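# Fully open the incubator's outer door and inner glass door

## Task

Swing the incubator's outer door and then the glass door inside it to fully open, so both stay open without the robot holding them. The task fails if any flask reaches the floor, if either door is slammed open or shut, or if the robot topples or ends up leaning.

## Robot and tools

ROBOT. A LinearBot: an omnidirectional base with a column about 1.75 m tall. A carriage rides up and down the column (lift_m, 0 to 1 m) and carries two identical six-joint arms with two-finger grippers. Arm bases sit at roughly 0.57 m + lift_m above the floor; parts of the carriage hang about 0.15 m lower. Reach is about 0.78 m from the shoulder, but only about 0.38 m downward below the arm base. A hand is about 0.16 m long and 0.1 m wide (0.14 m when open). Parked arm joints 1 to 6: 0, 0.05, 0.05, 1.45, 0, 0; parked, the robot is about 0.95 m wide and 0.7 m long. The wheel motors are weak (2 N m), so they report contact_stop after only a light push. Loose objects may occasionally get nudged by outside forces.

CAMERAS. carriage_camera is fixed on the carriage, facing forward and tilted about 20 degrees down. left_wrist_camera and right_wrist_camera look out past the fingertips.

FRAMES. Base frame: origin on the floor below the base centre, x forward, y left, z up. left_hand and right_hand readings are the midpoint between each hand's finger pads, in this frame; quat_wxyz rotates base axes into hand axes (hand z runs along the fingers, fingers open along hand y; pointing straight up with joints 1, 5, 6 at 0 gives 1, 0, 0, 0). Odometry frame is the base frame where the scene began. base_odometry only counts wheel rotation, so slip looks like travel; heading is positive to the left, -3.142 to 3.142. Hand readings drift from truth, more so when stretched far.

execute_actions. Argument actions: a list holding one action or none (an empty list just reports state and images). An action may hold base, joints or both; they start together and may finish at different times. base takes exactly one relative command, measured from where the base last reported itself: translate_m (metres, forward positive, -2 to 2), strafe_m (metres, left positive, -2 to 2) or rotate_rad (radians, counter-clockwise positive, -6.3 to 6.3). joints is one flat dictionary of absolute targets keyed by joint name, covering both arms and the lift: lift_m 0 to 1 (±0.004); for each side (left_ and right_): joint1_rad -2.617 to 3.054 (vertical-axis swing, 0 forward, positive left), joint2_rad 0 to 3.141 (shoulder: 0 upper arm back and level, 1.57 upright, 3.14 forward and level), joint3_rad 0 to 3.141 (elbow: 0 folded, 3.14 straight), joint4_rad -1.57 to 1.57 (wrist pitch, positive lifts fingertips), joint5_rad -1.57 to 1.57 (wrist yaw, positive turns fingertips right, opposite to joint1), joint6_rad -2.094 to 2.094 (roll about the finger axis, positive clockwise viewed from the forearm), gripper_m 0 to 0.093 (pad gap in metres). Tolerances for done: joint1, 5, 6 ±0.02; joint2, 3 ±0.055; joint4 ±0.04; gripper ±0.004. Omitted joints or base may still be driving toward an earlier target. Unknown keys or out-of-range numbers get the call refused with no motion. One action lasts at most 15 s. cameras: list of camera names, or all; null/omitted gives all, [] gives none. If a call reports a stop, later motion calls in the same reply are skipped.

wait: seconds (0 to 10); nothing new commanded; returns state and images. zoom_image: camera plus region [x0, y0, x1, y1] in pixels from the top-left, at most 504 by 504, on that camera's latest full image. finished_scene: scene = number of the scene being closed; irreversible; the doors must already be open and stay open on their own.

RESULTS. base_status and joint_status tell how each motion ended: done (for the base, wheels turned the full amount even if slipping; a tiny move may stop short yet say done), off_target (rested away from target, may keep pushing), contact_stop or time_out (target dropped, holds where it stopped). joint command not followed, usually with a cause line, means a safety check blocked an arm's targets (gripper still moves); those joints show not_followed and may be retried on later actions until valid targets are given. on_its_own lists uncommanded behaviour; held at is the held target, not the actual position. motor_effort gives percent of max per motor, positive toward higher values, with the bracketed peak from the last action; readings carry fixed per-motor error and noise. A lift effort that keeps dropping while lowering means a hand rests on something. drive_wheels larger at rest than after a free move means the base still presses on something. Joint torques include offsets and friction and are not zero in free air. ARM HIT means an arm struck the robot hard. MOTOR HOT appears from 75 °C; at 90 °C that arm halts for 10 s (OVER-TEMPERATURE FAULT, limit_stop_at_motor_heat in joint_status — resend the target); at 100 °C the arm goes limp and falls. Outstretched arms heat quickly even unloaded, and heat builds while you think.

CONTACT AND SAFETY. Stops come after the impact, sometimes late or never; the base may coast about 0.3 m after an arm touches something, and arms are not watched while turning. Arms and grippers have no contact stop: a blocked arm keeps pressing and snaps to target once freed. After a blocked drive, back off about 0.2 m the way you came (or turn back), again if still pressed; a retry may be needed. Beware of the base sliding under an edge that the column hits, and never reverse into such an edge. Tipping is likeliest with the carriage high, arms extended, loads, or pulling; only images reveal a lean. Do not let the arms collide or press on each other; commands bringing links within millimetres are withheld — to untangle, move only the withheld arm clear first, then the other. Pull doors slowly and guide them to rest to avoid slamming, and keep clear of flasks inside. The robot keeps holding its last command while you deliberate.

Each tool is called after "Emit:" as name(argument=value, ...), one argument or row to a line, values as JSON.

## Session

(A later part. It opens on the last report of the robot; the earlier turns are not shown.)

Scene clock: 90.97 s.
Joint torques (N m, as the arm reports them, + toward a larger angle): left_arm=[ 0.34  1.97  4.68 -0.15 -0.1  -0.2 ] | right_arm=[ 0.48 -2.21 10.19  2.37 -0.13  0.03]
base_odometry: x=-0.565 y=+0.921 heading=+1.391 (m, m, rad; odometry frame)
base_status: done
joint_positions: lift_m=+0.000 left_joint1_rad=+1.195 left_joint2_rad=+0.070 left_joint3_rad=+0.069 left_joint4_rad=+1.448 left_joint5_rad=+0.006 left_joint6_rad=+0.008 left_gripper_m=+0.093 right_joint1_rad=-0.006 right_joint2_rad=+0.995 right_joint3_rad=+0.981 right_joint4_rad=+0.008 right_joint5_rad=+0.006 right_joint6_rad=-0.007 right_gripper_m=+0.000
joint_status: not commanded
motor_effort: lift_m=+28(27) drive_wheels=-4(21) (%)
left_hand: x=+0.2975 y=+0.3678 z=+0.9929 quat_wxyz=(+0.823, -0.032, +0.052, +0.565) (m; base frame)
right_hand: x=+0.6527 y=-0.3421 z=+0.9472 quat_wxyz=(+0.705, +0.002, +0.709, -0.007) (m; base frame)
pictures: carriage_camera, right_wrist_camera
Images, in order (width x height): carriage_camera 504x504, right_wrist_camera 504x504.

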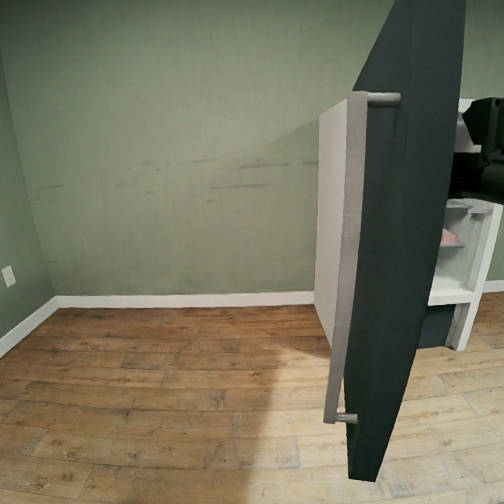

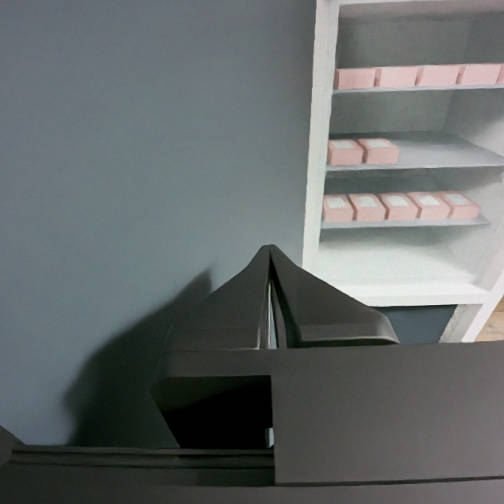

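Emit:
execute_actions(
  actions=[
    {"base":{"strafe_m":0.04}},
  ],
  cameras=[],
)

Emit:
execute_actions(
  actions=[
    {"base":{"strafe_m":0.04}},
  ],
  cameras=["carriage_camera"],
)

Scene clock: 93.87 s.
Joint torques (N m, as the arm reports them, + toward a larger angle): left_arm=[ 0.33  2.17  4.64 -0.13 -0.1  -0.21] | right_arm=[ 0.54 -2.24 10.35  2.38 -0.16  0.02]
base_odometry: x=-0.604 y=+0.928 heading=+1.391 (m, m, rad; odometry frame)
base_status: done
joint_positions: lift_m=+0.000 left_joint1_rad=+1.195 left_joint2_rad=+0.070 left_joint3_rad=+0.069 left_joint4_rad=+1.449 left_joint5_rad=+0.006 left_joint6_rad=+0.008 left_gripper_m=+0.093 right_joint1_rad=-0.006 right_joint2_rad=+0.995 right_joint3_rad=+0.981 right_joint4_rad=+0.007 right_joint5_rad=+0.008 right_joint6_rad=-0.007 right_gripper_m=+0.000
joint_status: not commanded
motor_effort: lift_m=+27(28) drive_wheels=-3(21) (%)
left_hand: x=+0.2975 y=+0.3677 z=+0.9929 quat_wxyz=(+0.823, -0.032, +0.052, +0.565) (m; base frame)
right_hand: x=+0.6527 y=-0.3424 z=+0.9470 quat_wxyz=(+0.705, +0.003, +0.709, -0.007) (m; base frame)
pictures: none
No camera images: the call's "cameras" was empty. Leave "cameras" out to get every camera's image.

Scene clock: 95.07 s.
Joint torques (N m, as the arm reports them, + toward a larger angle): left_arm=[ 0.35  2.08  4.84 -0.14 -0.1  -0.2 ] | right_arm=[ 0.25 -2.2  10.43  2.38 -0.14  0.04]
base_odometry: x=-0.644 y=+0.935 heading=+1.392 (m, m, rad; odometry frame)
base_status: done
joint_positions: lift_m=+0.000 left_joint1_rad=+1.195 left_joint2_rad=+0.070 left_joint3_rad=+0.069 left_joint4_rad=+1.449 left_joint5_rad=+0.006 left_joint6_rad=+0.008 left_gripper_m=+0.093 right_joint1_rad=-0.006 right_joint2_rad=+0.995 right_joint3_rad=+0.981 right_joint4_rad=+0.008 right_joint5_rad=+0.007 right_joint6_rad=-0.007 right_gripper_m=+0.000
joint_status: not commanded
motor_effort: lift_m=+28(27) drive_wheels=-4(21) (%)
left_hand: x=+0.2975 y=+0.3677 z=+0.9929 quat_wxyz=(+0.823, -0.032, +0.052, +0.565) (m; base frame)
right_hand: x=+0.6527 y=-0.3422 z=+0.9471 quat_wxyz=(+0.705, +0.002, +0.709, -0.007) (m; base frame)
pictures: carriage_camera
Images, in order (width x height): carriage_camera 504x504.

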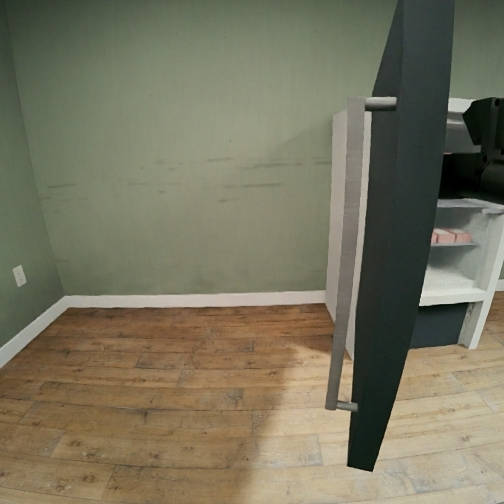

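Goes further; move forward a bit to stay engaged.

Emit:
execute_actions(
  actions=[
    {"base":{"translate_m":0.06}},
  ],
  cameras=[],
)

Emit:
execute_actions(
  actions=[
    {"base":{"strafe_m":0.05}},
  ],
  cameras=[],
)

Emit:
execute_actions(
  actions=[
    {"base":{"strafe_m":0.05}},
  ],
  cameras=["carriage_camera"],
)

Scene clock: 98.83 s.
Joint torques (N m, as the arm reports them, + toward a larger angle): left_arm=[ 0.3   2.11  4.62 -0.1  -0.08 -0.19] | right_arm=[ 2.8  -0.55 10.27  2.37 -0.91  0.08]
base_odometry: x=-0.634 y=+0.993 heading=+1.392 (m, m, rad; odometry frame)
base_status: translate_m contact_stop (by the wheels' count: +0.059 of +0.060)
joint_positions: lift_m=+0.000 left_joint1_rad=+1.195 left_joint2_rad=+0.070 left_joint3_rad=+0.069 left_joint4_rad=+1.448 left_joint5_rad=+0.005 left_joint6_rad=+0.008 left_gripper_m=+0.093 right_joint1_rad=-0.040 right_joint2_rad=+0.975 right_joint3_rad=+0.981 right_joint4_rad=+0.003 right_joint5_rad=+0.081 right_joint6_rad=-0.012 right_gripper_m=+0.000
joint_status: not commanded
motor_effort: lift_m=+27(28) drive_wheels=+6(21) (%)
left_hand: x=+0.2974 y=+0.3679 z=+0.9929 quat_wxyz=(+0.823, -0.032, +0.052, +0.565) (m; base frame)
right_hand: x=+0.6458 y=-0.3671 z=+0.9528 quat_wxyz=(+0.709, +0.039, +0.703, -0.047) (m; base frame)
pictures: none
No camera images: the call's "cameras" was empty. Leave "cameras" out to get every camera's image.

not run: a stop came earlier in this reply.

not run: a stop came earlier in this reply.

Emit:
execute_actions(
  actions=[
    {"base":{"translate_m":-0.08}},
  ],
  cameras=[],
)

Emit:
execute_actions(
  actions=[
    {"base":{"strafe_m":-1.45},"joints":{"left_joint1_rad":0,"right_joint1_rad":0}},
  ],
  cameras=[],
)

Emit:
execute_actions(
  actions=[
    {"base":{"translate_m":0.56},"joints":{"lift_m":0.01,"left_joint2_rad":0.62,"left_joint3_rad":0.02,"left_joint4_rad":0.6,"left_joint5_rad":0,"left_joint6_rad":-1.57,"right_joint2_rad":0.05,"right_joint3_rad":0.05,"right_joint4_rad":1.45}},
  ],
  cameras=["carriage_camera","left_wrist_camera"],
)

Scene clock: 104.87 s.
Joint torques (N m, as the arm reports them, + toward a larger angle): left_arm=[ 0.32  2.24  4.73 -0.15 -0.07 -0.2 ] | right_arm=[ 0.45 -1.28 10.37  2.32 -0.11  0.08]
base_odometry: x=-0.649 y=+0.914 heading=+1.392 (m, m, rad; odometry frame)
base_status: done
joint_positions: lift_m=+0.000 left_joint1_rad=+1.195 left_joint2_rad=+0.070 left_joint3_rad=+0.069 left_joint4_rad=+1.448 left_joint5_rad=+0.005 left_joint6_rad=+0.008 left_gripper_m=+0.093 right_joint1_rad=-0.007 right_joint2_rad=+0.984 right_joint3_rad=+0.981 right_joint4_rad=+0.010 right_joint5_rad=+0.009 right_joint6_rad=-0.012 right_gripper_m=+0.000
joint_status: not commanded
motor_effort: lift_m=+28(27) drive_wheels=-3(18) (%)
left_hand: x=+0.2974 y=+0.3679 z=+0.9929 quat_wxyz=(+0.823, -0.032, +0.052, +0.565) (m; base frame)
right_hand: x=+0.6497 y=-0.3428 z=+0.9515 quat_wxyz=(+0.710, +0.001, +0.705, -0.010) (m; base frame)
pictures: none
No camera images: the call's "cameras" was empty. Leave "cameras" out to get every camera's image.

Scene clock: 110.17 s.
Joint torques (N m, as the arm reports them, + toward a larger angle): left_arm=[-0.43  2.13  4.68 -0.08 -0.08 -0.2 ] | right_arm=[ 0.44 -1.32 10.34  2.32 -0.11  0.08]
base_odometry: x=+0.778 y=+0.656 heading=+1.392 (m, m, rad; odometry frame)
base_status: done
joint_positions: lift_m=+0.000 left_joint1_rad=+0.004 left_joint2_rad=+0.070 left_joint3_rad=+0.069 left_joint4_rad=+1.447 left_joint5_rad=+0.005 left_joint6_rad=+0.008 left_gripper_m=+0.093 right_joint1_rad=-0.006 right_joint2_rad=+0.984 right_joint3_rad=+0.981 right_joint4_rad=+0.010 right_joint5_rad=+0.007 right_joint6_rad=-0.012 right_gripper_m=+0.000
joint_status: all done
motor_effort: lift_m=+27(27) drive_wheels=-3(20) (%)
left_hand: x=+0.3168 y=+0.3379 z=+0.9929 quat_wxyz=(+0.998, +0.003, +0.062, +0.006) (m; base frame)
right_hand: x=+0.6498 y=-0.3421 z=+0.9515 quat_wxyz=(+0.710, +0.000, +0.705, -0.009) (m; base frame)
pictures: none
No camera images: the call's "cameras" was empty. Leave "cameras" out to get every camera's image.

Scene clock: 113.53 s.
Joint torques (N m, as the arm reports them, + toward a larger angle): left_arm=[-0.44  1.32  6.2   1.99 -0.07 -0.11] | right_arm=[ 0.41  3.73  4.58 -0.24 -0.13  0.08]
base_odometry: x=+0.879 y=+1.207 heading=+1.391 (m, m, rad; odometry frame)
base_status: done
joint_positions: lift_m=+0.010 left_joint1_rad=+0.004 left_joint2_rad=+0.604 left_joint3_rad=+0.050 left_joint4_rad=+0.606 left_joint5_rad=+0.005 left_joint6_rad=-1.561 left_gripper_m=+0.093 right_joint1_rad=-0.006 right_joint2_rad=+0.063 right_joint3_rad=+0.072 right_joint4_rad=+1.450 right_joint5_rad=+0.007 right_joint6_rad=-0.012 right_gripper_m=+0.000
joint_status: all done
motor_effort: lift_m=+30(32) drive_wheels=-6(23) (%)
left_hand: x=+0.5730 y=+0.3389 z=+0.7650 quat_wxyz=(+0.515, -0.484, +0.490, -0.511) (m; base frame)
right_hand: x=+0.3133 y=-0.3400 z=+1.0034 quat_wxyz=(+0.998, +0.003, +0.056, -0.009) (m; base frame)
pictures: carriage_camera, left_wrist_camera
Images, in order (width x height): carriage_camera 504x504, left_wrist_camera 504x504.

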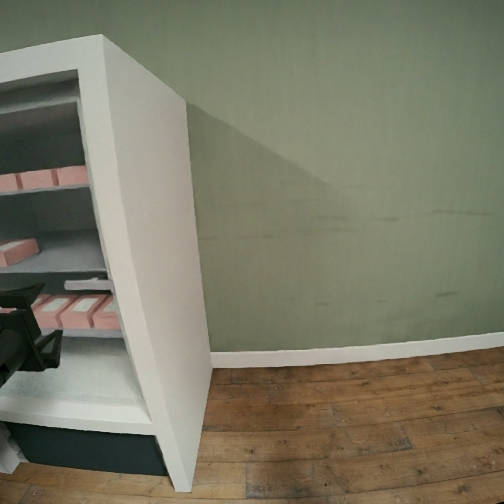

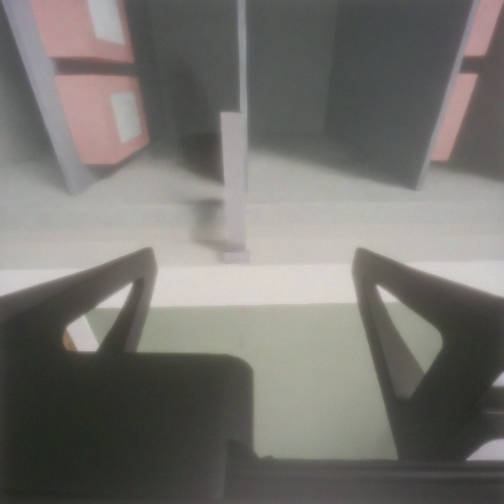

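Emit:
execute_actions(
  actions=[
    {"base":{"strafe_m":-0.04},"joints":{"lift_m":0,"left_joint4_rad":0.55}},
  ],
  cameras=[],
)

Emit:
execute_actions(
  actions=[
    {"base":{"translate_m":0.08}},
  ],
  cameras=["left_wrist_camera"],
)

Scene clock: 117.53 s.
Joint torques (N m, as the arm reports them, + toward a larger angle): left_arm=[-0.44  1.09  6.91  2.07 -0.04 -0.11] | right_arm=[ 0.43  3.68  4.99 -0.22 -0.12  0.08]
base_odometry: x=+0.918 y=+1.200 heading=+1.392 (m, m, rad; odometry frame)
base_status: done
joint_positions: lift_m=+0.000 left_joint1_rad=+0.004 left_joint2_rad=+0.604 left_joint3_rad=+0.037 left_joint4_rad=+0.554 left_joint5_rad=+0.004 left_joint6_rad=-1.561 left_gripper_m=+0.093 right_joint1_rad=-0.006 right_joint2_rad=+0.063 right_joint3_rad=+0.067 right_joint4_rad=+1.450 right_joint5_rad=+0.005 right_joint6_rad=-0.012 right_gripper_m=+0.000
joint_status: all done
motor_effort: lift_m=+28(27) drive_wheels=-3(20) (%)
left_hand: x=+0.5724 y=+0.3390 z=+0.7367 quat_wxyz=(+0.499, -0.500, +0.505, -0.495) (m; base frame)
right_hand: x=+0.3146 y=-0.3398 z=+0.9924 quat_wxyz=(+0.998, +0.002, +0.058, -0.009) (m; base frame)
pictures: none
No camera images: the call's "cameras" was empty. Leave "cameras" out to get every camera's image.

Scene clock: 119.03 s.
Joint torques (N m, as the arm reports them, + toward a larger angle): left_arm=[-0.46  1.35  7.    2.05 -0.07 -0.11] | right_arm=[ 0.42  3.6   4.88 -0.21 -0.11  0.08]
base_odometry: x=+0.933 y=+1.279 heading=+1.391 (m, m, rad; odometry frame)
base_status: done
joint_positions: lift_m=+0.000 left_joint1_rad=+0.004 left_joint2_rad=+0.604 left_joint3_rad=+0.037 left_joint4_rad=+0.555 left_joint5_rad=+0.004 left_joint6_rad=-1.561 left_gripper_m=+0.093 right_joint1_rad=-0.006 right_joint2_rad=+0.063 right_joint3_rad=+0.067 right_joint4_rad=+1.450 right_joint5_rad=+0.005 right_joint6_rad=-0.012 right_gripper_m=+0.000
joint_status: not commanded
motor_effort: lift_m=+28(28) drive_wheels=-6(20) (%)
left_hand: x=+0.5724 y=+0.3390 z=+0.7369 quat_wxyz=(+0.500, -0.500, +0.505, -0.495) (m; base frame)
right_hand: x=+0.3145 y=-0.3398 z=+0.9924 quat_wxyz=(+0.998, +0.002, +0.058, -0.009) (m; base frame)
pictures: left_wrist_camera
Images, in order (width x height): left_wrist_camera 504x504.

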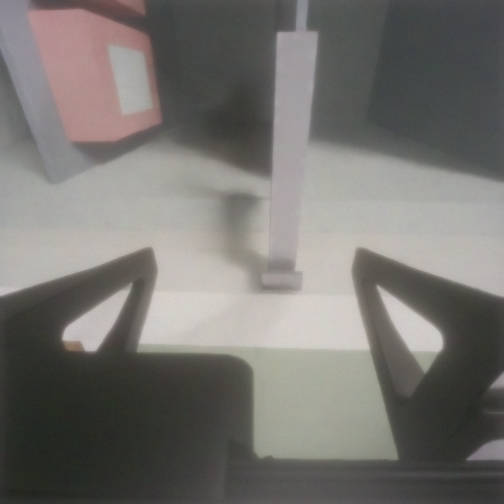

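Emit:
execute_actions(
  actions=[
    {"base":{"strafe_m":0.012},"joints":{"lift_m":0.02}},
  ],
  cameras=[],
)

Emit:
execute_actions(
  actions=[
    {"base":{"translate_m":0.058}},
  ],
  cameras=["left_wrist_camera"],
)

Emit:
execute_actions(
  actions=[
    {"joints":{"left_gripper_m":0}},
  ],
  cameras=["left_wrist_camera"],
)

Emit:
execute_actions(
  actions=[
    {"joints":{"left_joint6_rad":-0.6}},
  ],
  cameras=["left_wrist_camera"],
)

Scene clock: 122.83 s.
Joint torques (N m, as the arm reports them, + toward a larger angle): left_arm=[-0.31  1.3   7.08  2.02 -0.05 -0.1 ] | right_arm=[ 0.4   3.65  4.92 -0.23 -0.12  0.08]
base_odometry: x=+0.921 y=+1.281 heading=+1.390 (m, m, rad; odometry frame)
base_status: done
joint_positions: lift_m=+0.020 left_joint1_rad=+0.004 left_joint2_rad=+0.604 left_joint3_rad=+0.037 left_joint4_rad=+0.559 left_joint5_rad=+0.004 left_joint6_rad=-1.562 left_gripper_m=+0.093 right_joint1_rad=-0.006 right_joint2_rad=+0.062 right_joint3_rad=+0.067 right_joint4_rad=+1.450 right_joint5_rad=+0.004 right_joint6_rad=-0.012 right_gripper_m=+0.000
joint_status: all done
motor_effort: lift_m=+30(41) drive_wheels=-6(13) (%)
left_hand: x=+0.5724 y=+0.3390 z=+0.7575 quat_wxyz=(+0.500, -0.499, +0.504, -0.496) (m; base frame)
right_hand: x=+0.3144 y=-0.3396 z=+1.0122 quat_wxyz=(+0.998, +0.002, +0.058, -0.009) (m; base frame)
pictures: none
No camera images: the call's "cameras" was empty. Leave "cameras" out to get every camera's image.

Scene clock: 124.17 s.
Joint torques (N m, as the arm reports them, + toward a larger angle): left_arm=[-0.41  1.32  7.3   2.09 -0.08 -0.11] | right_arm=[ 0.42  3.69  5.01 -0.27 -0.09  0.08]
base_odometry: x=+0.931 y=+1.339 heading=+1.391 (m, m, rad; odometry frame)
base_status: done
joint_positions: lift_m=+0.020 left_joint1_rad=+0.004 left_joint2_rad=+0.604 left_joint3_rad=+0.037 left_joint4_rad=+0.559 left_joint5_rad=+0.004 left_joint6_rad=-1.562 left_gripper_m=+0.093 right_joint1_rad=-0.006 right_joint2_rad=+0.062 right_joint3_rad=+0.067 right_joint4_rad=+1.451 right_joint5_rad=+0.004 right_joint6_rad=-0.012 right_gripper_m=+0.000
joint_status: not commanded
motor_effort: lift_m=+30(31) drive_wheels=-6(21) (%)
left_hand: x=+0.5724 y=+0.3391 z=+0.7575 quat_wxyz=(+0.500, -0.500, +0.504, -0.496) (m; base frame)
right_hand: x=+0.3142 y=-0.3396 z=+1.0122 quat_wxyz=(+0.998, +0.002, +0.057, -0.009) (m; base frame)
pictures: left_wrist_camera
Images, in order (width x height): left_wrist_camera 504x504.

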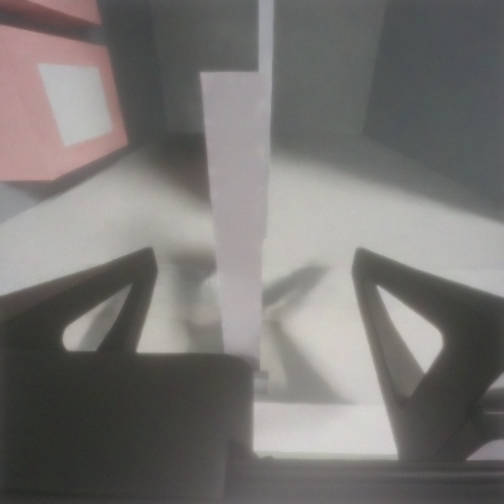

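Scene clock: 124.90 s.
Joint torques (N m, as the arm reports them, + toward a larger angle): left_arm=[-0.34  1.1   7.36  2.12 -0.07 -0.14] | right_arm=[ 0.43  3.63  4.96 -0.24 -0.1   0.08]
base_odometry: x=+0.931 y=+1.339 heading=+1.391 (m, m, rad; odometry frame)
base_status: not commanded
joint_positions: lift_m=+0.020 left_joint1_rad=+0.004 left_joint2_rad=+0.605 left_joint3_rad=+0.035 left_joint4_rad=+0.548 left_joint5_rad=+0.004 left_joint6_rad=-1.559 left_gripper_m=+0.015 right_joint1_rad=-0.006 right_joint2_rad=+0.062 right_joint3_rad=+0.067 right_joint4_rad=+1.451 right_joint5_rad=+0.004 right_joint6_rad=-0.012 right_gripper_m=+0.000
joint_status: left_gripper_m off_target (ended at +0.015, target +0.000)
motor_effort: lift_m=+30(31) drive_wheels=-5(6) (%)
left_hand: x=+0.5722 y=+0.3391 z=+0.7532 quat_wxyz=(+0.497, -0.503, +0.508, -0.492) (m; base frame)
right_hand: x=+0.3143 y=-0.3396 z=+1.0122 quat_wxyz=(+0.998, +0.002, +0.057, -0.009) (m; base frame)
pictures: left_wrist_camera
Images, in order (width x height): left_wrist_camera 504x504.

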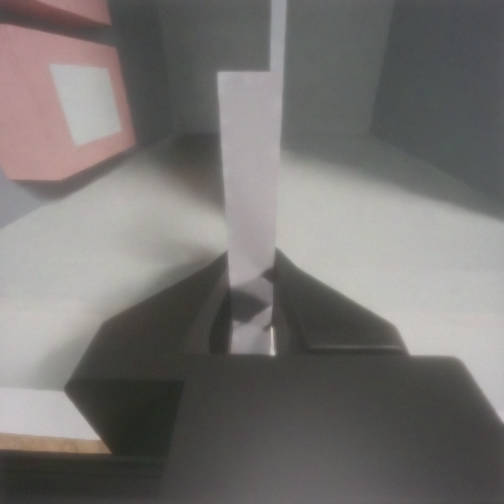

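Scene clock: 126.33 s.
Joint torques (N m, as the arm reports them, + toward a larger angle): left_arm=[-0.41  1.12  8.05  2.37  0.21  0.33] | right_arm=[ 0.42  3.62  4.98 -0.24 -0.1   0.08]
base_odometry: x=+0.931 y=+1.339 heading=+1.391 (m, m, rad; odometry frame)
base_status: not commanded
joint_positions: lift_m=+0.020 left_joint1_rad=+0.004 left_joint2_rad=+0.605 left_joint3_rad=+0.026 left_joint4_rad=+0.521 left_joint5_rad=-0.028 left_joint6_rad=-0.631 left_gripper_m=+0.015 right_joint1_rad=-0.006 right_joint2_rad=+0.062 right_joint3_rad=+0.067 right_joint4_rad=+1.451 right_joint5_rad=+0.004 right_joint6_rad=-0.012 right_gripper_m=+0.000
joint_status: left_joint6_rad off_target (ended at -0.631, target -0.600)
motor_effort: lift_m=+31(31) drive_wheels=-6(5) (%)
left_hand: x=+0.5711 y=+0.3446 z=+0.7426 quat_wxyz=(+0.656, -0.236, +0.688, -0.202) (m; base frame)
right_hand: x=+0.3143 y=-0.3396 z=+1.0122 quat_wxyz=(+0.998, +0.002, +0.057, -0.009) (m; base frame)
pictures: left_wrist_camera
Images, in order (width x height): left_wrist_camera 504x504.

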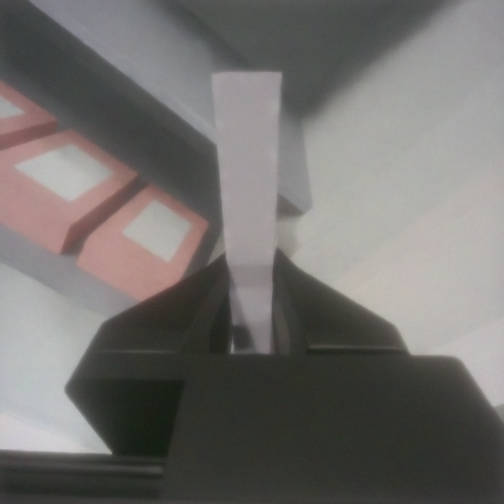

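Emit:
execute_actions(
  actions=[
    {"base":{"translate_m":-0.04},"joints":{"lift_m":0.008,"left_joint4_rad":0.54}},
  ],
  cameras=["carriage_camera"],
)

Emit:
execute_actions(
  actions=[
    {"base":{"strafe_m":0.03},"joints":{"left_joint5_rad":0.12}},
  ],
  cameras=[],
)

Emit:
execute_actions(
  actions=[
    {"base":{"translate_m":-0.07},"joints":{"left_joint5_rad":0.2}},
  ],
  cameras=[],
)

Emit:
execute_actions(
  actions=[
    {"base":{"strafe_m":0.05},"joints":{"left_joint5_rad":0.3}},
  ],
  cameras=[],
)

Emit:
execute_actions(
  actions=[
    {"base":{"translate_m":-0.08},"joints":{"left_joint5_rad":0.38}},
  ],
  cameras=["carriage_camera"],
)

Emit:
execute_actions(
  actions=[
    {"base":{"strafe_m":0.065},"joints":{"left_joint5_rad":0.48}},
  ],
  cameras=[],
)

Emit:
execute_actions(
  actions=[
    {"base":{"translate_m":-0.06},"joints":{"left_joint5_rad":0.55}},
  ],
  cameras=[],
)

Emit:
execute_actions(
  actions=[
    {"base":{"strafe_m":0.05},"joints":{"left_joint5_rad":0.63}},
  ],
  cameras=[],
)

Emit:
execute_actions(
  actions=[
    {"joints":{"left_gripper_m":0.093}},
  ],
  cameras=[],
)

Emit:
execute_actions(
  actions=[
    {"base":{"translate_m":-0.22}},
  ],
  cameras=["carriage_camera"],
)

Scene clock: 135.00 s.
Joint torques (N m, as the arm reports them, + toward a larger angle): left_arm=[-1.    1.18  8.05  1.87  0.43  0.11] | right_arm=[ 0.41  3.61  4.98 -0.2  -0.09  0.08]
base_odometry: x=+0.924 y=+1.299 heading=+1.391 (m, m, rad; odometry frame)
base_status: done
joint_positions: lift_m=+0.008 left_joint1_rad=+0.011 left_joint2_rad=+0.605 left_joint3_rad=+0.026 left_joint4_rad=+0.565 left_joint5_rad=-0.052 left_joint6_rad=-0.613 left_gripper_m=+0.015 right_joint1_rad=-0.006 right_joint2_rad=+0.062 right_joint3_rad=+0.067 right_joint4_rad=+1.449 right_joint5_rad=+0.003 right_joint6_rad=-0.012 right_gripper_m=+0.000
joint_status: all done
motor_effort: lift_m=+28(24) drive_wheels=-4(23) (%)
left_hand: x=+0.5712 y=+0.3506 z=+0.7417 quat_wxyz=(+0.676, -0.236, +0.672, -0.191) (m; base frame)
right_hand: x=+0.3148 y=-0.3394 z=+1.0005 quat_wxyz=(+0.998, +0.001, +0.058, -0.009) (m; base frame)
pictures: carriage_camera
Images, in order (width x height): carriage_camera 504x504.

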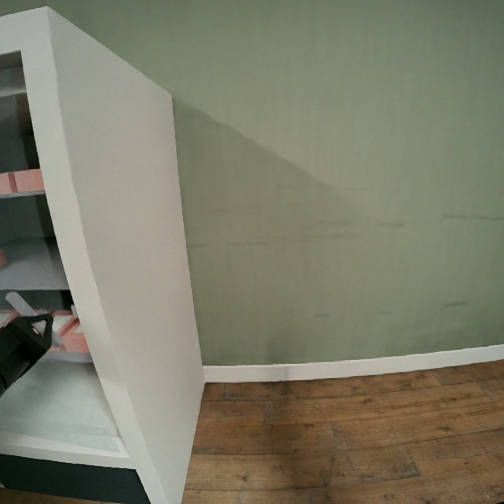

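Scene clock: 136.07 s.
Joint torques (N m, as the arm reports them, + toward a larger angle): left_arm=[-0.36  1.12  8.09  1.88  0.03  0.08] | right_arm=[ 0.42  3.61  5.02 -0.2  -0.09  0.08]
base_odometry: x=+0.895 y=+1.305 heading=+1.390 (m, m, rad; odometry frame)
base_status: done
joint_positions: lift_m=+0.008 left_joint1_rad=+0.003 left_joint2_rad=+0.605 left_joint3_rad=+0.026 left_joint4_rad=+0.565 left_joint5_rad=+0.112 left_joint6_rad=-0.613 left_gripper_m=+0.015 right_joint1_rad=-0.006 right_joint2_rad=+0.062 right_joint3_rad=+0.067 right_joint4_rad=+1.449 right_joint5_rad=+0.003 right_joint6_rad=-0.012 right_gripper_m=+0.000
joint_status: all done
motor_effort: lift_m=+25(26) drive_wheels=-3(16) (%)
left_hand: x=+0.5705 y=+0.3205 z=+0.7418 quat_wxyz=(+0.657, -0.178, +0.689, -0.248) (m; base frame)
right_hand: x=+0.3148 y=-0.3394 z=+1.0005 quat_wxyz=(+0.998, +0.001, +0.058, -0.009) (m; base frame)
pictures: none
No camera images: the call's "cameras" was empty. Leave "cameras" out to get every camera's image.

Scene clock: 137.50 s.
Joint torques (N m, as the arm reports them, + toward a larger angle): left_arm=[-2.6   1.15  8.07  1.88  1.12  0.08] | right_arm=[ 0.4   3.65  4.98 -0.21 -0.09  0.08]
base_odometry: x=+0.882 y=+1.236 heading=+1.391 (m, m, rad; odometry frame)
base_status: done
joint_positions: lift_m=+0.008 left_joint1_rad=+0.028 left_joint2_rad=+0.605 left_joint3_rad=+0.026 left_joint4_rad=+0.564 left_joint5_rad=+0.065 left_joint6_rad=-0.611 left_gripper_m=+0.016 right_joint1_rad=-0.006 right_joint2_rad=+0.062 right_joint3_rad=+0.067 right_joint4_rad=+1.448 right_joint5_rad=+0.003 right_joint6_rad=-0.012 right_gripper_m=+0.000
joint_status: left_joint5_rad off_target (ended at +0.065, target +0.200)
motor_effort: lift_m=+28(26) drive_wheels=+2(15) (%)
left_hand: x=+0.5714 y=+0.3356 z=+0.7415 quat_wxyz=(+0.665, -0.202, +0.683, -0.224) (m; base frame)
right_hand: x=+0.3149 y=-0.3394 z=+1.0005 quat_wxyz=(+0.998, +0.001, +0.059, -0.009) (m; base frame)
pictures: none
No camera images: the call's "cameras" was empty. Leave "cameras" out to get every camera's image.

Scene clock: 138.77 s.
Joint torques (N m, as the arm reports them, + toward a larger angle): left_arm=[ 0.    1.16  8.04  1.86 -0.11  0.11] | right_arm=[ 0.41  3.59  4.92 -0.19 -0.09  0.08]
base_odometry: x=+0.833 y=+1.245 heading=+1.391 (m, m, rad; odometry frame)
base_status: done
joint_positions: lift_m=+0.008 left_joint1_rad=-0.001 left_joint2_rad=+0.605 left_joint3_rad=+0.026 left_joint4_rad=+0.564 left_joint5_rad=+0.311 left_joint6_rad=-0.613 left_gripper_m=+0.015 right_joint1_rad=-0.006 right_joint2_rad=+0.062 right_joint3_rad=+0.067 right_joint4_rad=+1.448 right_joint5_rad=+0.003 right_joint6_rad=-0.012 right_gripper_m=+0.000
joint_status: all done
motor_effort: lift_m=+28(26) drive_wheels=-2(14) (%)
left_hand: x=+0.5632 y=+0.2857 z=+0.7417 quat_wxyz=(+0.628, -0.108, +0.704, -0.315) (m; base frame)
right_hand: x=+0.3149 y=-0.3394 z=+1.0005 quat_wxyz=(+0.998, +0.001, +0.059, -0.009) (m; base frame)
pictures: none
No camera images: the call's "cameras" was empty. Leave "cameras" out to get every camera's image.

Scene clock: 140.30 s.
Joint torques (N m, as the arm reports them, + toward a larger angle): left_arm=[-3.17  1.14  8.04  1.88  1.52  0.09] | right_arm=[ 0.41  3.64  4.96 -0.2  -0.09  0.08]
base_odometry: x=+0.818 y=+1.166 heading=+1.391 (m, m, rad; odometry frame)
base_status: done
joint_positions: lift_m=+0.008 left_joint1_rad=+0.035 left_joint2_rad=+0.605 left_joint3_rad=+0.026 left_joint4_rad=+0.564 left_joint5_rad=+0.199 left_joint6_rad=-0.612 left_gripper_m=+0.016 right_joint1_rad=-0.006 right_joint2_rad=+0.062 right_joint3_rad=+0.067 right_joint4_rad=+1.448 right_joint5_rad=+0.003 right_joint6_rad=-0.012 right_gripper_m=+0.000
joint_status: left_joint5_rad off_target (ended at +0.199, target +0.380)
motor_effort: lift_m=+27(26) drive_wheels=+4(18) (%)
left_hand: x=+0.5692 y=+0.3146 z=+0.7414 quat_wxyz=(+0.649, -0.159, +0.694, -0.266) (m; base frame)
right_hand: x=+0.3150 y=-0.3394 z=+1.0005 quat_wxyz=(+0.998, +0.001, +0.059, -0.009) (m; base frame)
pictures: carriage_camera
Images, in order (width x height): carriage_camera 504x504.

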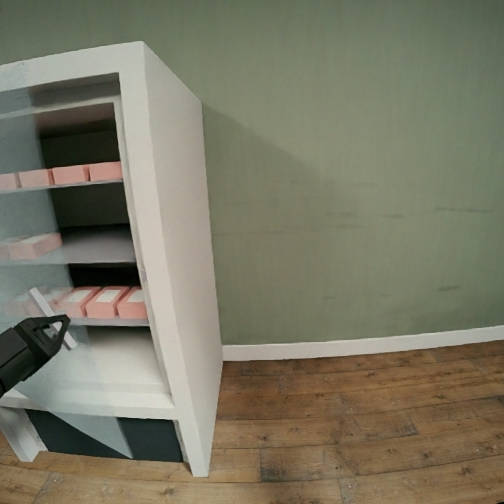

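Scene clock: 141.70 s.
Joint torques (N m, as the arm reports them, + toward a larger angle): left_arm=[-0.08  1.19  7.97  1.82 -0.19  0.13] | right_arm=[ 0.44  3.63  4.96 -0.2  -0.08  0.08]
base_odometry: x=+0.754 y=+1.178 heading=+1.391 (m, m, rad; odometry frame)
base_status: done
joint_positions: lift_m=+0.008 left_joint1_rad=-0.001 left_joint2_rad=+0.605 left_joint3_rad=+0.026 left_joint4_rad=+0.563 left_joint5_rad=+0.497 left_joint6_rad=-0.614 left_gripper_m=+0.015 right_joint1_rad=-0.006 right_joint2_rad=+0.062 right_joint3_rad=+0.067 right_joint4_rad=+1.448 right_joint5_rad=+0.003 right_joint6_rad=-0.012 right_gripper_m=+0.000
joint_status: all done
motor_effort: lift_m=+27(26) drive_wheels=-2(16) (%)
left_hand: x=+0.5507 y=+0.2565 z=+0.7416 quat_wxyz=(+0.595, -0.044, +0.710, -0.373) (m; base frame)
right_hand: x=+0.3150 y=-0.3394 z=+1.0005 quat_wxyz=(+0.998, +0.001, +0.059, -0.009) (m; base frame)
pictures: none
No camera images: the call's "cameras" was empty. Leave "cameras" out to get every camera's image.

Scene clock: 143.07 s.
Joint torques (N m, as the arm reports them, + toward a larger angle): left_arm=[-2.86  1.18  8.    1.87  1.52  0.11] | right_arm=[ 0.43  3.66  5.09 -0.19 -0.09  0.08]
base_odometry: x=+0.743 y=+1.119 heading=+1.392 (m, m, rad; odometry frame)
base_status: done
joint_positions: lift_m=+0.008 left_joint1_rad=+0.032 left_joint2_rad=+0.605 left_joint3_rad=+0.026 left_joint4_rad=+0.562 left_joint5_rad=+0.369 left_joint6_rad=-0.613 left_gripper_m=+0.016 right_joint1_rad=-0.006 right_joint2_rad=+0.062 right_joint3_rad=+0.067 right_joint4_rad=+1.448 right_joint5_rad=+0.003 right_joint6_rad=-0.012 right_gripper_m=+0.000
joint_status: left_joint5_rad off_target (ended at +0.369, target +0.550)
motor_effort: lift_m=+26(26) drive_wheels=+4(18) (%)
left_hand: x=+0.5618 y=+0.2854 z=+0.7413 quat_wxyz=(+0.623, -0.100, +0.705, -0.323) (m; base frame)
right_hand: x=+0.3151 y=-0.3394 z=+1.0005 quat_wxyz=(+0.998, +0.001, +0.059, -0.009) (m; base frame)
pictures: none
No camera images: the call's "cameras" was empty. Leave "cameras" out to get every camera's image.

Scene clock: 144.37 s.
Joint torques (N m, as the arm reports them, + toward a larger angle): left_arm=[-0.98  1.14  7.99  1.81  0.32  0.14] | right_arm=[ 0.42  3.62  4.97 -0.19 -0.09  0.08]
base_odometry: x=+0.694 y=+1.127 heading=+1.392 (m, m, rad; odometry frame)
base_status: done
joint_positions: lift_m=+0.008 left_joint1_rad=+0.010 left_joint2_rad=+0.605 left_joint3_rad=+0.026 left_joint4_rad=+0.562 left_joint5_rad=+0.589 left_joint6_rad=-0.616 left_gripper_m=+0.015 right_joint1_rad=-0.006 right_joint2_rad=+0.062 right_joint3_rad=+0.067 right_joint4_rad=+1.448 right_joint5_rad=+0.003 right_joint6_rad=-0.012 right_gripper_m=+0.000
joint_status: left_joint5_rad off_target (ended at +0.588, target +0.630)
motor_effort: lift_m=+26(27) drive_wheels=-4(15) (%)
left_hand: x=+0.5436 y=+0.2459 z=+0.7415 quat_wxyz=(+0.579, -0.016, +0.712, -0.397) (m; base frame)
right_hand: x=+0.3151 y=-0.3394 z=+1.0005 quat_wxyz=(+0.998, +0.001, +0.059, -0.009) (m; base frame)
pictures: none
No camera images: the call's "cameras" was empty. Leave "cameras" out to get every camera's image.

Scene clock: 145.10 s.
Joint torques (N m, as the arm reports them, + toward a larger angle): left_arm=[-0.75  1.21  7.92  1.85  0.06  0.03] | right_arm=[ 0.41  3.63  4.97 -0.2  -0.09  0.08]
base_odometry: x=+0.694 y=+1.127 heading=+1.392 (m, m, rad; odometry frame)
base_status: not commanded
joint_positions: lift_m=+0.008 left_joint1_rad=+0.008 left_joint2_rad=+0.605 left_joint3_rad=+0.026 left_joint4_rad=+0.556 left_joint5_rad=+0.620 left_joint6_rad=-0.609 left_gripper_m=+0.093 right_joint1_rad=-0.006 right_joint2_rad=+0.062 right_joint3_rad=+0.067 right_joint4_rad=+1.448 right_joint5_rad=+0.003 right_joint6_rad=-0.012 right_gripper_m=+0.000
joint_status: all done
on_its_own: left_joint5_rad moved +0.031 to your old target +0.630
motor_effort: lift_m=+26(26) drive_wheels=-3(4) (%)
left_hand: x=+0.5403 y=+0.2409 z=+0.7402 quat_wxyz=(+0.571, -0.004, +0.714, -0.406) (m; base frame)
right_hand: x=+0.3151 y=-0.3394 z=+1.0005 quat_wxyz=(+0.998, +0.001, +0.059, -0.009) (m; base frame)
pictures: none
No camera images: the call's "cameras" was empty. Leave "cameras" out to get every camera's image.

Scene clock: 147.37 s.
Joint torques (N m, as the arm reports them, + toward a larger angle): left_arm=[-0.82  1.07  7.89  1.91  0.05  0.06] | right_arm=[ 0.42  3.64  4.96 -0.2  -0.08  0.08]
base_odometry: x=+0.655 y=+0.911 heading=+1.392 (m, m, rad; odometry frame)
base_status: done
joint_positions: lift_m=+0.008 left_joint1_rad=+0.008 left_joint2_rad=+0.605 left_joint3_rad=+0.026 left_joint4_rad=+0.552 left_joint5_rad=+0.621 left_joint6_rad=-0.609 left_gripper_m=+0.093 right_joint1_rad=-0.006 right_joint2_rad=+0.062 right_joint3_rad=+0.067 right_joint4_rad=+1.448 right_joint5_rad=+0.003 right_joint6_rad=-0.012 right_gripper_m=+0.000
joint_status: not commanded
motor_effort: lift_m=+27(27) drive_wheels=-3(18) (%)
left_hand: x=+0.5402 y=+0.2406 z=+0.7393 quat_wxyz=(+0.570, -0.004, +0.715, -0.406) (m; base frame)
right_hand: x=+0.3151 y=-0.3394 z=+1.0005 quat_wxyz=(+0.998, +0.001, +0.059, -0.009) (m; base frame)
pictures: carriage_camera
Images, in order (width x height): carriage_camera 504x504.

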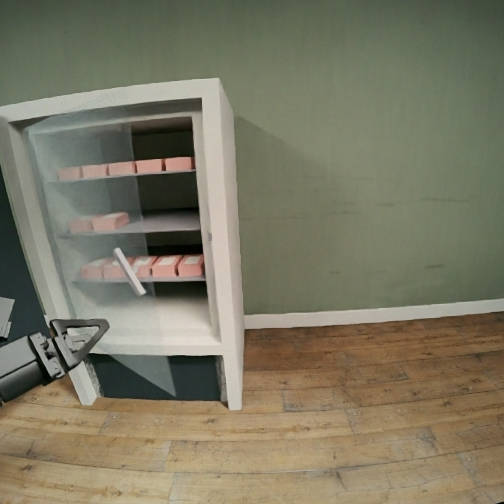

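Emit:
execute_actions(
  actions=[
    {"base":{"strafe_m":-0.25},"joints":{"left_gripper_m":0,"left_joint6_rad":0,"left_joint5_rad":0}},
  ],
  cameras=[],
)

Emit:
execute_actions(
  actions=[
    {"base":{"translate_m":0.1},"joints":{"lift_m":0,"left_joint2_rad":1.3,"left_joint3_rad":1.1,"left_joint4_rad":0.2}},
  ],
  cameras=["carriage_camera"],
)

Emit:
execute_actions(
  actions=[
    {"base":{"strafe_m":0.1},"joints":{"left_joint5_rad":-0.3}},
  ],
  cameras=["carriage_camera"],
)

Scene clock: 153.77 s.
Joint torques (N m, as the arm reports them, + toward a larger angle): left_arm=[-0.8   1.12  8.1   2.04 -0.09  0.  ] | right_arm=[ 0.39  3.64  4.87 -0.2  -0.09  0.08]
base_odometry: x=+0.901 y=+0.866 heading=+1.392 (m, m, rad; odometry frame)
base_status: done
joint_positions: lift_m=+0.008 left_joint1_rad=+0.008 left_joint2_rad=+0.605 left_joint3_rad=+0.026 left_joint4_rad=+0.551 left_joint5_rad=+0.006 left_joint6_rad=-0.009 left_gripper_m=+0.000 right_joint1_rad=-0.006 right_joint2_rad=+0.062 right_joint3_rad=+0.067 right_joint4_rad=+1.448 right_joint5_rad=+0.003 right_joint6_rad=-0.012 right_gripper_m=+0.000
joint_status: all done
motor_effort: lift_m=+27(26) drive_wheels=-4(18) (%)
left_hand: x=+0.5715 y=+0.3399 z=+0.7383 quat_wxyz=(+0.697, -0.004, +0.717, -0.003) (m; base frame)
right_hand: x=+0.3151 y=-0.3394 z=+1.0005 quat_wxyz=(+0.998, +0.001, +0.059, -0.009) (m; base frame)
pictures: none
No camera images: the call's "cameras" was empty. Leave "cameras" out to get every camera's image.

Scene clock: 155.43 s.
Joint torques (N m, as the arm reports them, + toward a larger angle): left_arm=[-0.75 -3.79  9.69  2.03 -0.08  0.  ] | right_arm=[ 0.43  3.64  4.97 -0.24 -0.09  0.08]
base_odometry: x=+0.919 y=+0.965 heading=+1.391 (m, m, rad; odometry frame)
base_status: done
joint_positions: lift_m=+0.000 left_joint1_rad=+0.008 left_joint2_rad=+1.285 left_joint3_rad=+1.090 left_joint4_rad=+0.210 left_joint5_rad=+0.006 left_joint6_rad=-0.009 left_gripper_m=+0.000 right_joint1_rad=-0.006 right_joint2_rad=+0.062 right_joint3_rad=+0.067 right_joint4_rad=+1.451 right_joint5_rad=+0.003 right_joint6_rad=-0.012 right_gripper_m=+0.000
joint_status: all done
motor_effort: lift_m=+27(31) drive_wheels=-5(22) (%)
left_hand: x=+0.7282 y=+0.3412 z=+0.9391 quat_wxyz=(+0.713, -0.004, +0.702, -0.003) (m; base frame)
right_hand: x=+0.3143 y=-0.3394 z=+0.9925 quat_wxyz=(+0.998, +0.001, +0.057, -0.009) (m; base frame)
pictures: carriage_camera
Images, in order (width x height): carriage_camera 504x504.

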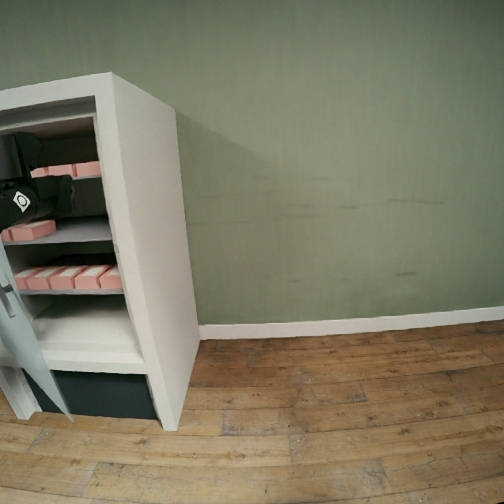

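Scene clock: 157.07 s.
Joint torques (N m, as the arm reports them, + toward a larger angle): left_arm=[ 5.09 -3.87  9.72  2.11 -1.04 -0.22] | right_arm=[ 0.41  3.63  4.91 -0.23 -0.09  0.08]
base_odometry: x=+0.821 y=+0.983 heading=+1.390 (m, m, rad; odometry frame)
base_status: done
joint_positions: lift_m=+0.000 left_joint1_rad=-0.060 left_joint2_rad=+1.285 left_joint3_rad=+1.090 left_joint4_rad=+0.198 left_joint5_rad=-0.181 left_joint6_rad=+0.010 left_gripper_m=+0.000 right_joint1_rad=-0.006 right_joint2_rad=+0.062 right_joint3_rad=+0.067 right_joint4_rad=+1.451 right_joint5_rad=+0.003 right_joint6_rad=-0.012 right_gripper_m=+0.000
joint_status: left_joint5_rad off_target (ended at -0.181, target -0.300)
motor_effort: lift_m=+28(27) drive_wheels=+6(21) (%)
left_hand: x=+0.7265 y=+0.3433 z=+0.9362 quat_wxyz=(+0.707, -0.040, +0.705, +0.046) (m; base frame)
right_hand: x=+0.3142 y=-0.3394 z=+0.9925 quat_wxyz=(+0.998, +0.001, +0.057, -0.009) (m; base frame)
pictures: carriage_camera
Images, in order (width x height): carriage_camera 504x504.

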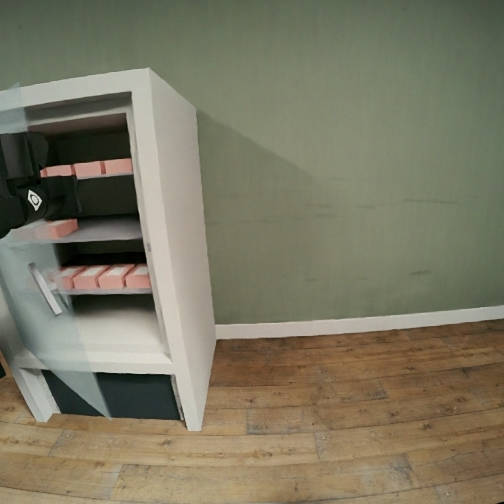

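Emit:
execute_actions(
  actions=[
    {"base":{"strafe_m":-0.08},"joints":{"left_joint5_rad":0}},
  ],
  cameras=[],
)

Emit:
execute_actions(
  actions=[
    {"base":{"translate_m":0.09}},
  ],
  cameras=[],
)

Emit:
execute_actions(
  actions=[
    {"joints":{"left_joint5_rad":-0.8}},
  ],
  cameras=["carriage_camera","left_wrist_camera"],
)

Emit:
execute_actions(
  actions=[
    {"base":{"translate_m":-0.08}},
  ],
  cameras=["carriage_camera"],
)

Scene clock: 162.37 s.
Joint torques (N m, as the arm reports them, + toward a larger angle): left_arm=[ 0.2  -3.92  9.85  2.05  0.03 -0.21] | right_arm=[ 0.4   3.72  5.01 -0.21 -0.08  0.08]
base_odometry: x=+0.899 y=+0.968 heading=+1.391 (m, m, rad; odometry frame)
base_status: done
joint_positions: lift_m=+0.000 left_joint1_rad=-0.004 left_joint2_rad=+1.285 left_joint3_rad=+1.090 left_joint4_rad=+0.202 left_joint5_rad=-0.004 left_joint6_rad=+0.009 left_gripper_m=+0.000 right_joint1_rad=-0.006 right_joint2_rad=+0.062 right_joint3_rad=+0.067 right_joint4_rad=+1.450 right_joint5_rad=+0.003 right_joint6_rad=-0.012 right_gripper_m=+0.000
joint_status: all done
motor_effort: lift_m=+28(28) drive_wheels=+3(18) (%)
left_hand: x=+0.7282 y=+0.3376 z=+0.9372 quat_wxyz=(+0.710, +0.003, +0.704, +0.003) (m; base frame)
right_hand: x=+0.3144 y=-0.3394 z=+0.9925 quat_wxyz=(+0.998, +0.001, +0.058, -0.009) (m; base frame)
pictures: none
No camera images: the call's "cameras" was empty. Leave "cameras" out to get every camera's image.

Scene clock: 163.97 s.
Joint torques (N m, as the arm reports them, + toward a larger angle): left_arm=[ 0.39 -3.74  9.63  2.02  0.01 -0.22] | right_arm=[ 0.42  3.64  4.97 -0.22 -0.08  0.08]
base_odometry: x=+0.915 y=+1.057 heading=+1.392 (m, m, rad; odometry frame)
base_status: done
joint_positions: lift_m=+0.000 left_joint1_rad=-0.004 left_joint2_rad=+1.285 left_joint3_rad=+1.090 left_joint4_rad=+0.203 left_joint5_rad=-0.004 left_joint6_rad=+0.009 left_gripper_m=+0.000 right_joint1_rad=-0.006 right_joint2_rad=+0.062 right_joint3_rad=+0.067 right_joint4_rad=+1.450 right_joint5_rad=+0.003 right_joint6_rad=-0.012 right_gripper_m=+0.000
joint_status: not commanded
motor_effort: lift_m=+28(27) drive_wheels=-6(20) (%)
left_hand: x=+0.7282 y=+0.3376 z=+0.9375 quat_wxyz=(+0.710, +0.003, +0.704, +0.003) (m; base frame)
right_hand: x=+0.3145 y=-0.3394 z=+0.9925 quat_wxyz=(+0.998, +0.001, +0.058, -0.009) (m; base frame)
pictures: none
No camera images: the call's "cameras" was empty. Leave "cameras" out to get every camera's image.

Scene clock: 165.27 s.
Joint torques (N m, as the arm reports them, + toward a larger angle): left_arm=[ 0.25 -3.73  9.47  1.86 -0.12 -0.21] | right_arm=[ 0.42  3.62  4.96 -0.23 -0.09  0.08]
base_odometry: x=+0.915 y=+1.057 heading=+1.392 (m, m, rad; odometry frame)
base_status: not commanded
joint_positions: lift_m=+0.000 left_joint1_rad=-0.004 left_joint2_rad=+1.285 left_joint3_rad=+1.090 left_joint4_rad=+0.203 left_joint5_rad=-0.790 left_joint6_rad=+0.009 left_gripper_m=+0.000 right_joint1_rad=-0.006 right_joint2_rad=+0.062 right_joint3_rad=+0.067 right_joint4_rad=+1.450 right_joint5_rad=+0.003 right_joint6_rad=-0.012 right_gripper_m=+0.000
joint_status: all done
motor_effort: lift_m=+28(28) drive_wheels=-6(6) (%)
left_hand: x=+0.6777 y=+0.4593 z=+0.9370 quat_wxyz=(+0.655, -0.269, +0.651, +0.273) (m; base frame)
right_hand: x=+0.3145 y=-0.3394 z=+0.9925 quat_wxyz=(+0.998, +0.001, +0.058, -0.009) (m; base frame)
pictures: carriage_camera, left_wrist_camera
Images, in order (width x height): carriage_camera 504x504, left_wrist_camera 504x504.

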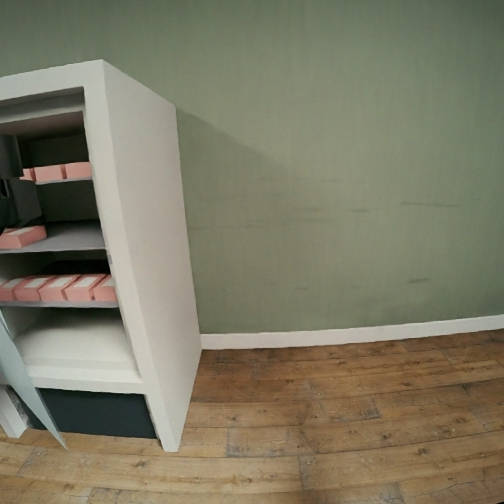

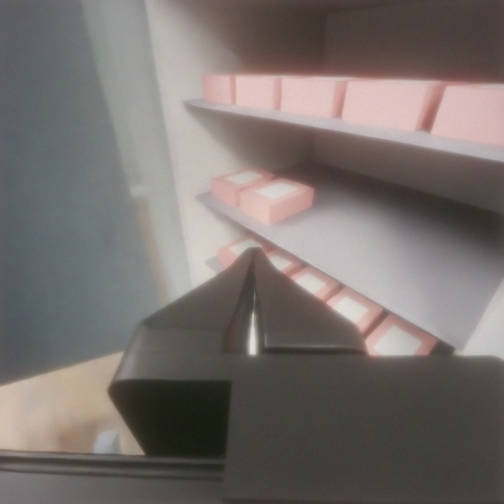

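Scene clock: 166.77 s.
Joint torques (N m, as the arm reports them, + toward a larger angle): left_arm=[ 0.29 -3.49  9.3   1.85 -0.08 -0.21] | right_arm=[ 0.42  3.64  5.01 -0.19 -0.09  0.08]
base_odometry: x=+0.901 y=+0.978 heading=+1.391 (m, m, rad; odometry frame)
base_status: done
joint_positions: lift_m=+0.000 left_joint1_rad=-0.004 left_joint2_rad=+1.285 left_joint3_rad=+1.090 left_joint4_rad=+0.204 left_joint5_rad=-0.792 left_joint6_rad=+0.009 left_gripper_m=+0.000 right_joint1_rad=-0.006 right_joint2_rad=+0.062 right_joint3_rad=+0.067 right_joint4_rad=+1.449 right_joint5_rad=+0.003 right_joint6_rad=-0.012 right_gripper_m=+0.000
joint_status: not commanded
motor_effort: lift_m=+27(28) drive_wheels=+6(23) (%)
left_hand: x=+0.6775 y=+0.4596 z=+0.9372 quat_wxyz=(+0.655, -0.270, +0.651, +0.273) (m; base frame)
right_hand: x=+0.3148 y=-0.3394 z=+0.9924 quat_wxyz=(+0.998, +0.001, +0.058, -0.009) (m; base frame)
pictures: carriage_camera
Images, in order (width x height): carriage_camera 504x504.

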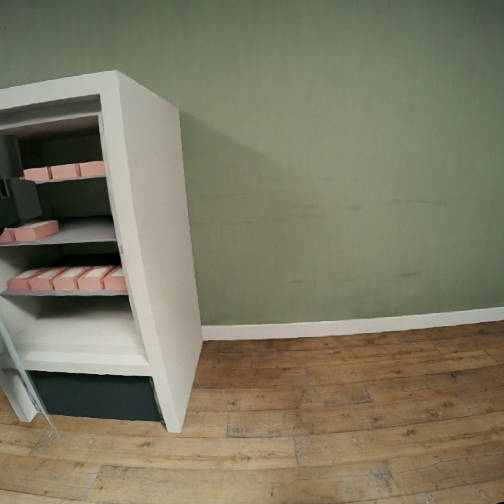

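Emit:
execute_actions(
  actions=[
    {"base":{"translate_m":-0.08}},
  ],
  cameras=[],
)

Emit:
execute_actions(
  actions=[
    {"base":{"strafe_m":0.08}},
  ],
  cameras=["carriage_camera"],
)

Emit:
execute_actions(
  actions=[
    {"base":{"strafe_m":0.1}},
  ],
  cameras=[],
)

Emit:
execute_actions(
  actions=[
    {"base":{"strafe_m":0.1}},
  ],
  cameras=["carriage_camera"],
)

Scene clock: 171.73 s.
Joint torques (N m, as the arm reports them, + toward a larger angle): left_arm=[ 0.22 -3.8   9.44  1.84 -0.09 -0.2 ] | right_arm=[ 0.4   3.63  4.92 -0.22 -0.09  0.09]
base_odometry: x=+0.886 y=+0.900 heading=+1.391 (m, m, rad; odometry frame)
base_status: done
joint_positions: lift_m=+0.000 left_joint1_rad=-0.004 left_joint2_rad=+1.285 left_joint3_rad=+1.090 left_joint4_rad=+0.204 left_joint5_rad=-0.793 left_joint6_rad=+0.009 left_gripper_m=+0.000 right_joint1_rad=-0.006 right_joint2_rad=+0.062 right_joint3_rad=+0.067 right_joint4_rad=+1.448 right_joint5_rad=+0.003 right_joint6_rad=-0.012 right_gripper_m=+0.000
joint_status: not commanded
motor_effort: lift_m=+27(27) drive_wheels=-3(22) (%)
left_hand: x=+0.6774 y=+0.4597 z=+0.9372 quat_wxyz=(+0.655, -0.270, +0.651, +0.273) (m; base frame)
right_hand: x=+0.3150 y=-0.3394 z=+0.9924 quat_wxyz=(+0.998, +0.001, +0.059, -0.009) (m; base frame)
pictures: none
No camera images: the call's "cameras" was empty. Leave "cameras" out to get every camera's image.

Scene clock: 173.27 s.
Joint torques (N m, as the arm reports them, + toward a larger angle): left_arm=[ 0.31 -3.81  9.59  1.86 -0.1  -0.21] | right_arm=[ 0.4   3.7   4.93 -0.22 -0.08  0.09]
base_odometry: x=+0.808 y=+0.914 heading=+1.392 (m, m, rad; odometry frame)
base_status: done
joint_positions: lift_m=+0.000 left_joint1_rad=-0.004 left_joint2_rad=+1.285 left_joint3_rad=+1.090 left_joint4_rad=+0.204 left_joint5_rad=-0.791 left_joint6_rad=+0.009 left_gripper_m=+0.000 right_joint1_rad=-0.006 right_joint2_rad=+0.062 right_joint3_rad=+0.067 right_joint4_rad=+1.448 right_joint5_rad=+0.003 right_joint6_rad=-0.012 right_gripper_m=+0.000
joint_status: not commanded
motor_effort: lift_m=+27(27) drive_wheels=-3(17) (%)
left_hand: x=+0.6776 y=+0.4596 z=+0.9372 quat_wxyz=(+0.655, -0.270, +0.651, +0.273) (m; base frame)
right_hand: x=+0.3150 y=-0.3394 z=+0.9924 quat_wxyz=(+0.998, +0.001, +0.059, -0.009) (m; base frame)
pictures: carriage_camera
Images, in order (width x height): carriage_camera 504x504.

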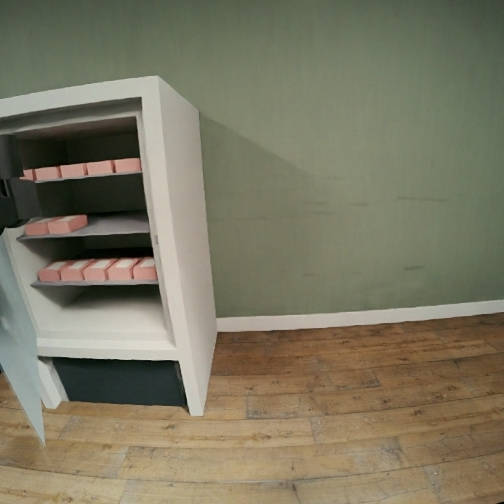

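Scene clock: 174.93 s.
Joint torques (N m, as the arm reports them, + toward a larger angle): left_arm=[ 0.33 -3.66  9.5   1.85 -0.11 -0.21] | right_arm=[ 0.42  3.62  4.98 -0.21 -0.08  0.08]
base_odometry: x=+0.709 y=+0.931 heading=+1.392 (m, m, rad; odometry frame)
base_status: done
joint_positions: lift_m=+0.000 left_joint1_rad=-0.004 left_joint2_rad=+1.285 left_joint3_rad=+1.090 left_joint4_rad=+0.204 left_joint5_rad=-0.792 left_joint6_rad=+0.009 left_gripper_m=+0.000 right_joint1_rad=-0.006 right_joint2_rad=+0.062 right_joint3_rad=+0.067 right_joint4_rad=+1.449 right_joint5_rad=+0.003 right_joint6_rad=-0.012 right_gripper_m=+0.000
joint_status: not commanded
motor_effort: lift_m=+27(28) drive_wheels=-4(21) (%)
left_hand: x=+0.6775 y=+0.4597 z=+0.9372 quat_wxyz=(+0.655, -0.270, +0.651, +0.273) (m; base frame)
right_hand: x=+0.3148 y=-0.3394 z=+0.9924 quat_wxyz=(+0.998, +0.001, +0.058, -0.009) (m; base frame)
pictures: none
No camera images: the call's "cameras" was empty. Leave "cameras" out to get every camera's image.

Scene clock: 176.60 s.
Joint torques (N m, as the arm reports them, + toward a larger angle): left_arm=[ 0.38 -3.67  9.51  1.85 -0.11 -0.2 ] | right_arm=[ 0.43  3.56  4.99 -0.19 -0.08  0.08]
base_odometry: x=+0.610 y=+0.949 heading=+1.392 (m, m, rad; odometry frame)
base_status: done
joint_positions: lift_m=+0.000 left_joint1_rad=-0.006 left_joint2_rad=+1.285 left_joint3_rad=+1.090 left_joint4_rad=+0.204 left_joint5_rad=-0.791 left_joint6_rad=+0.009 left_gripper_m=+0.000 right_joint1_rad=-0.006 right_joint2_rad=+0.062 right_joint3_rad=+0.067 right_joint4_rad=+1.449 right_joint5_rad=+0.003 right_joint6_rad=-0.012 right_gripper_m=+0.000
joint_status: not commanded
motor_effort: lift_m=+28(28) drive_wheels=-4(20) (%)
left_hand: x=+0.6779 y=+0.4585 z=+0.9371 quat_wxyz=(+0.655, -0.269, +0.651, +0.272) (m; base frame)
right_hand: x=+0.3147 y=-0.3393 z=+0.9924 quat_wxyz=(+0.998, +0.001, +0.058, -0.009) (m; base frame)
pictures: carriage_camera
Images, in order (width x height): carriage_camera 504x504.

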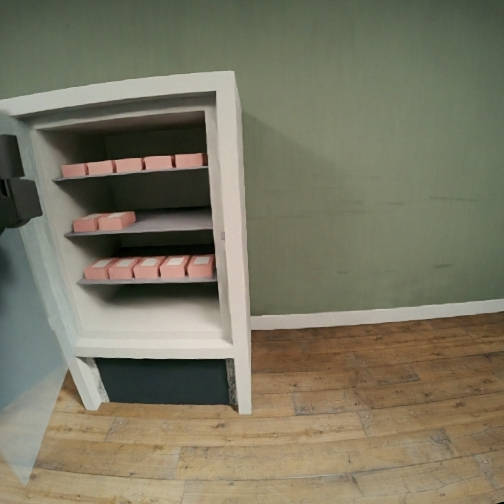

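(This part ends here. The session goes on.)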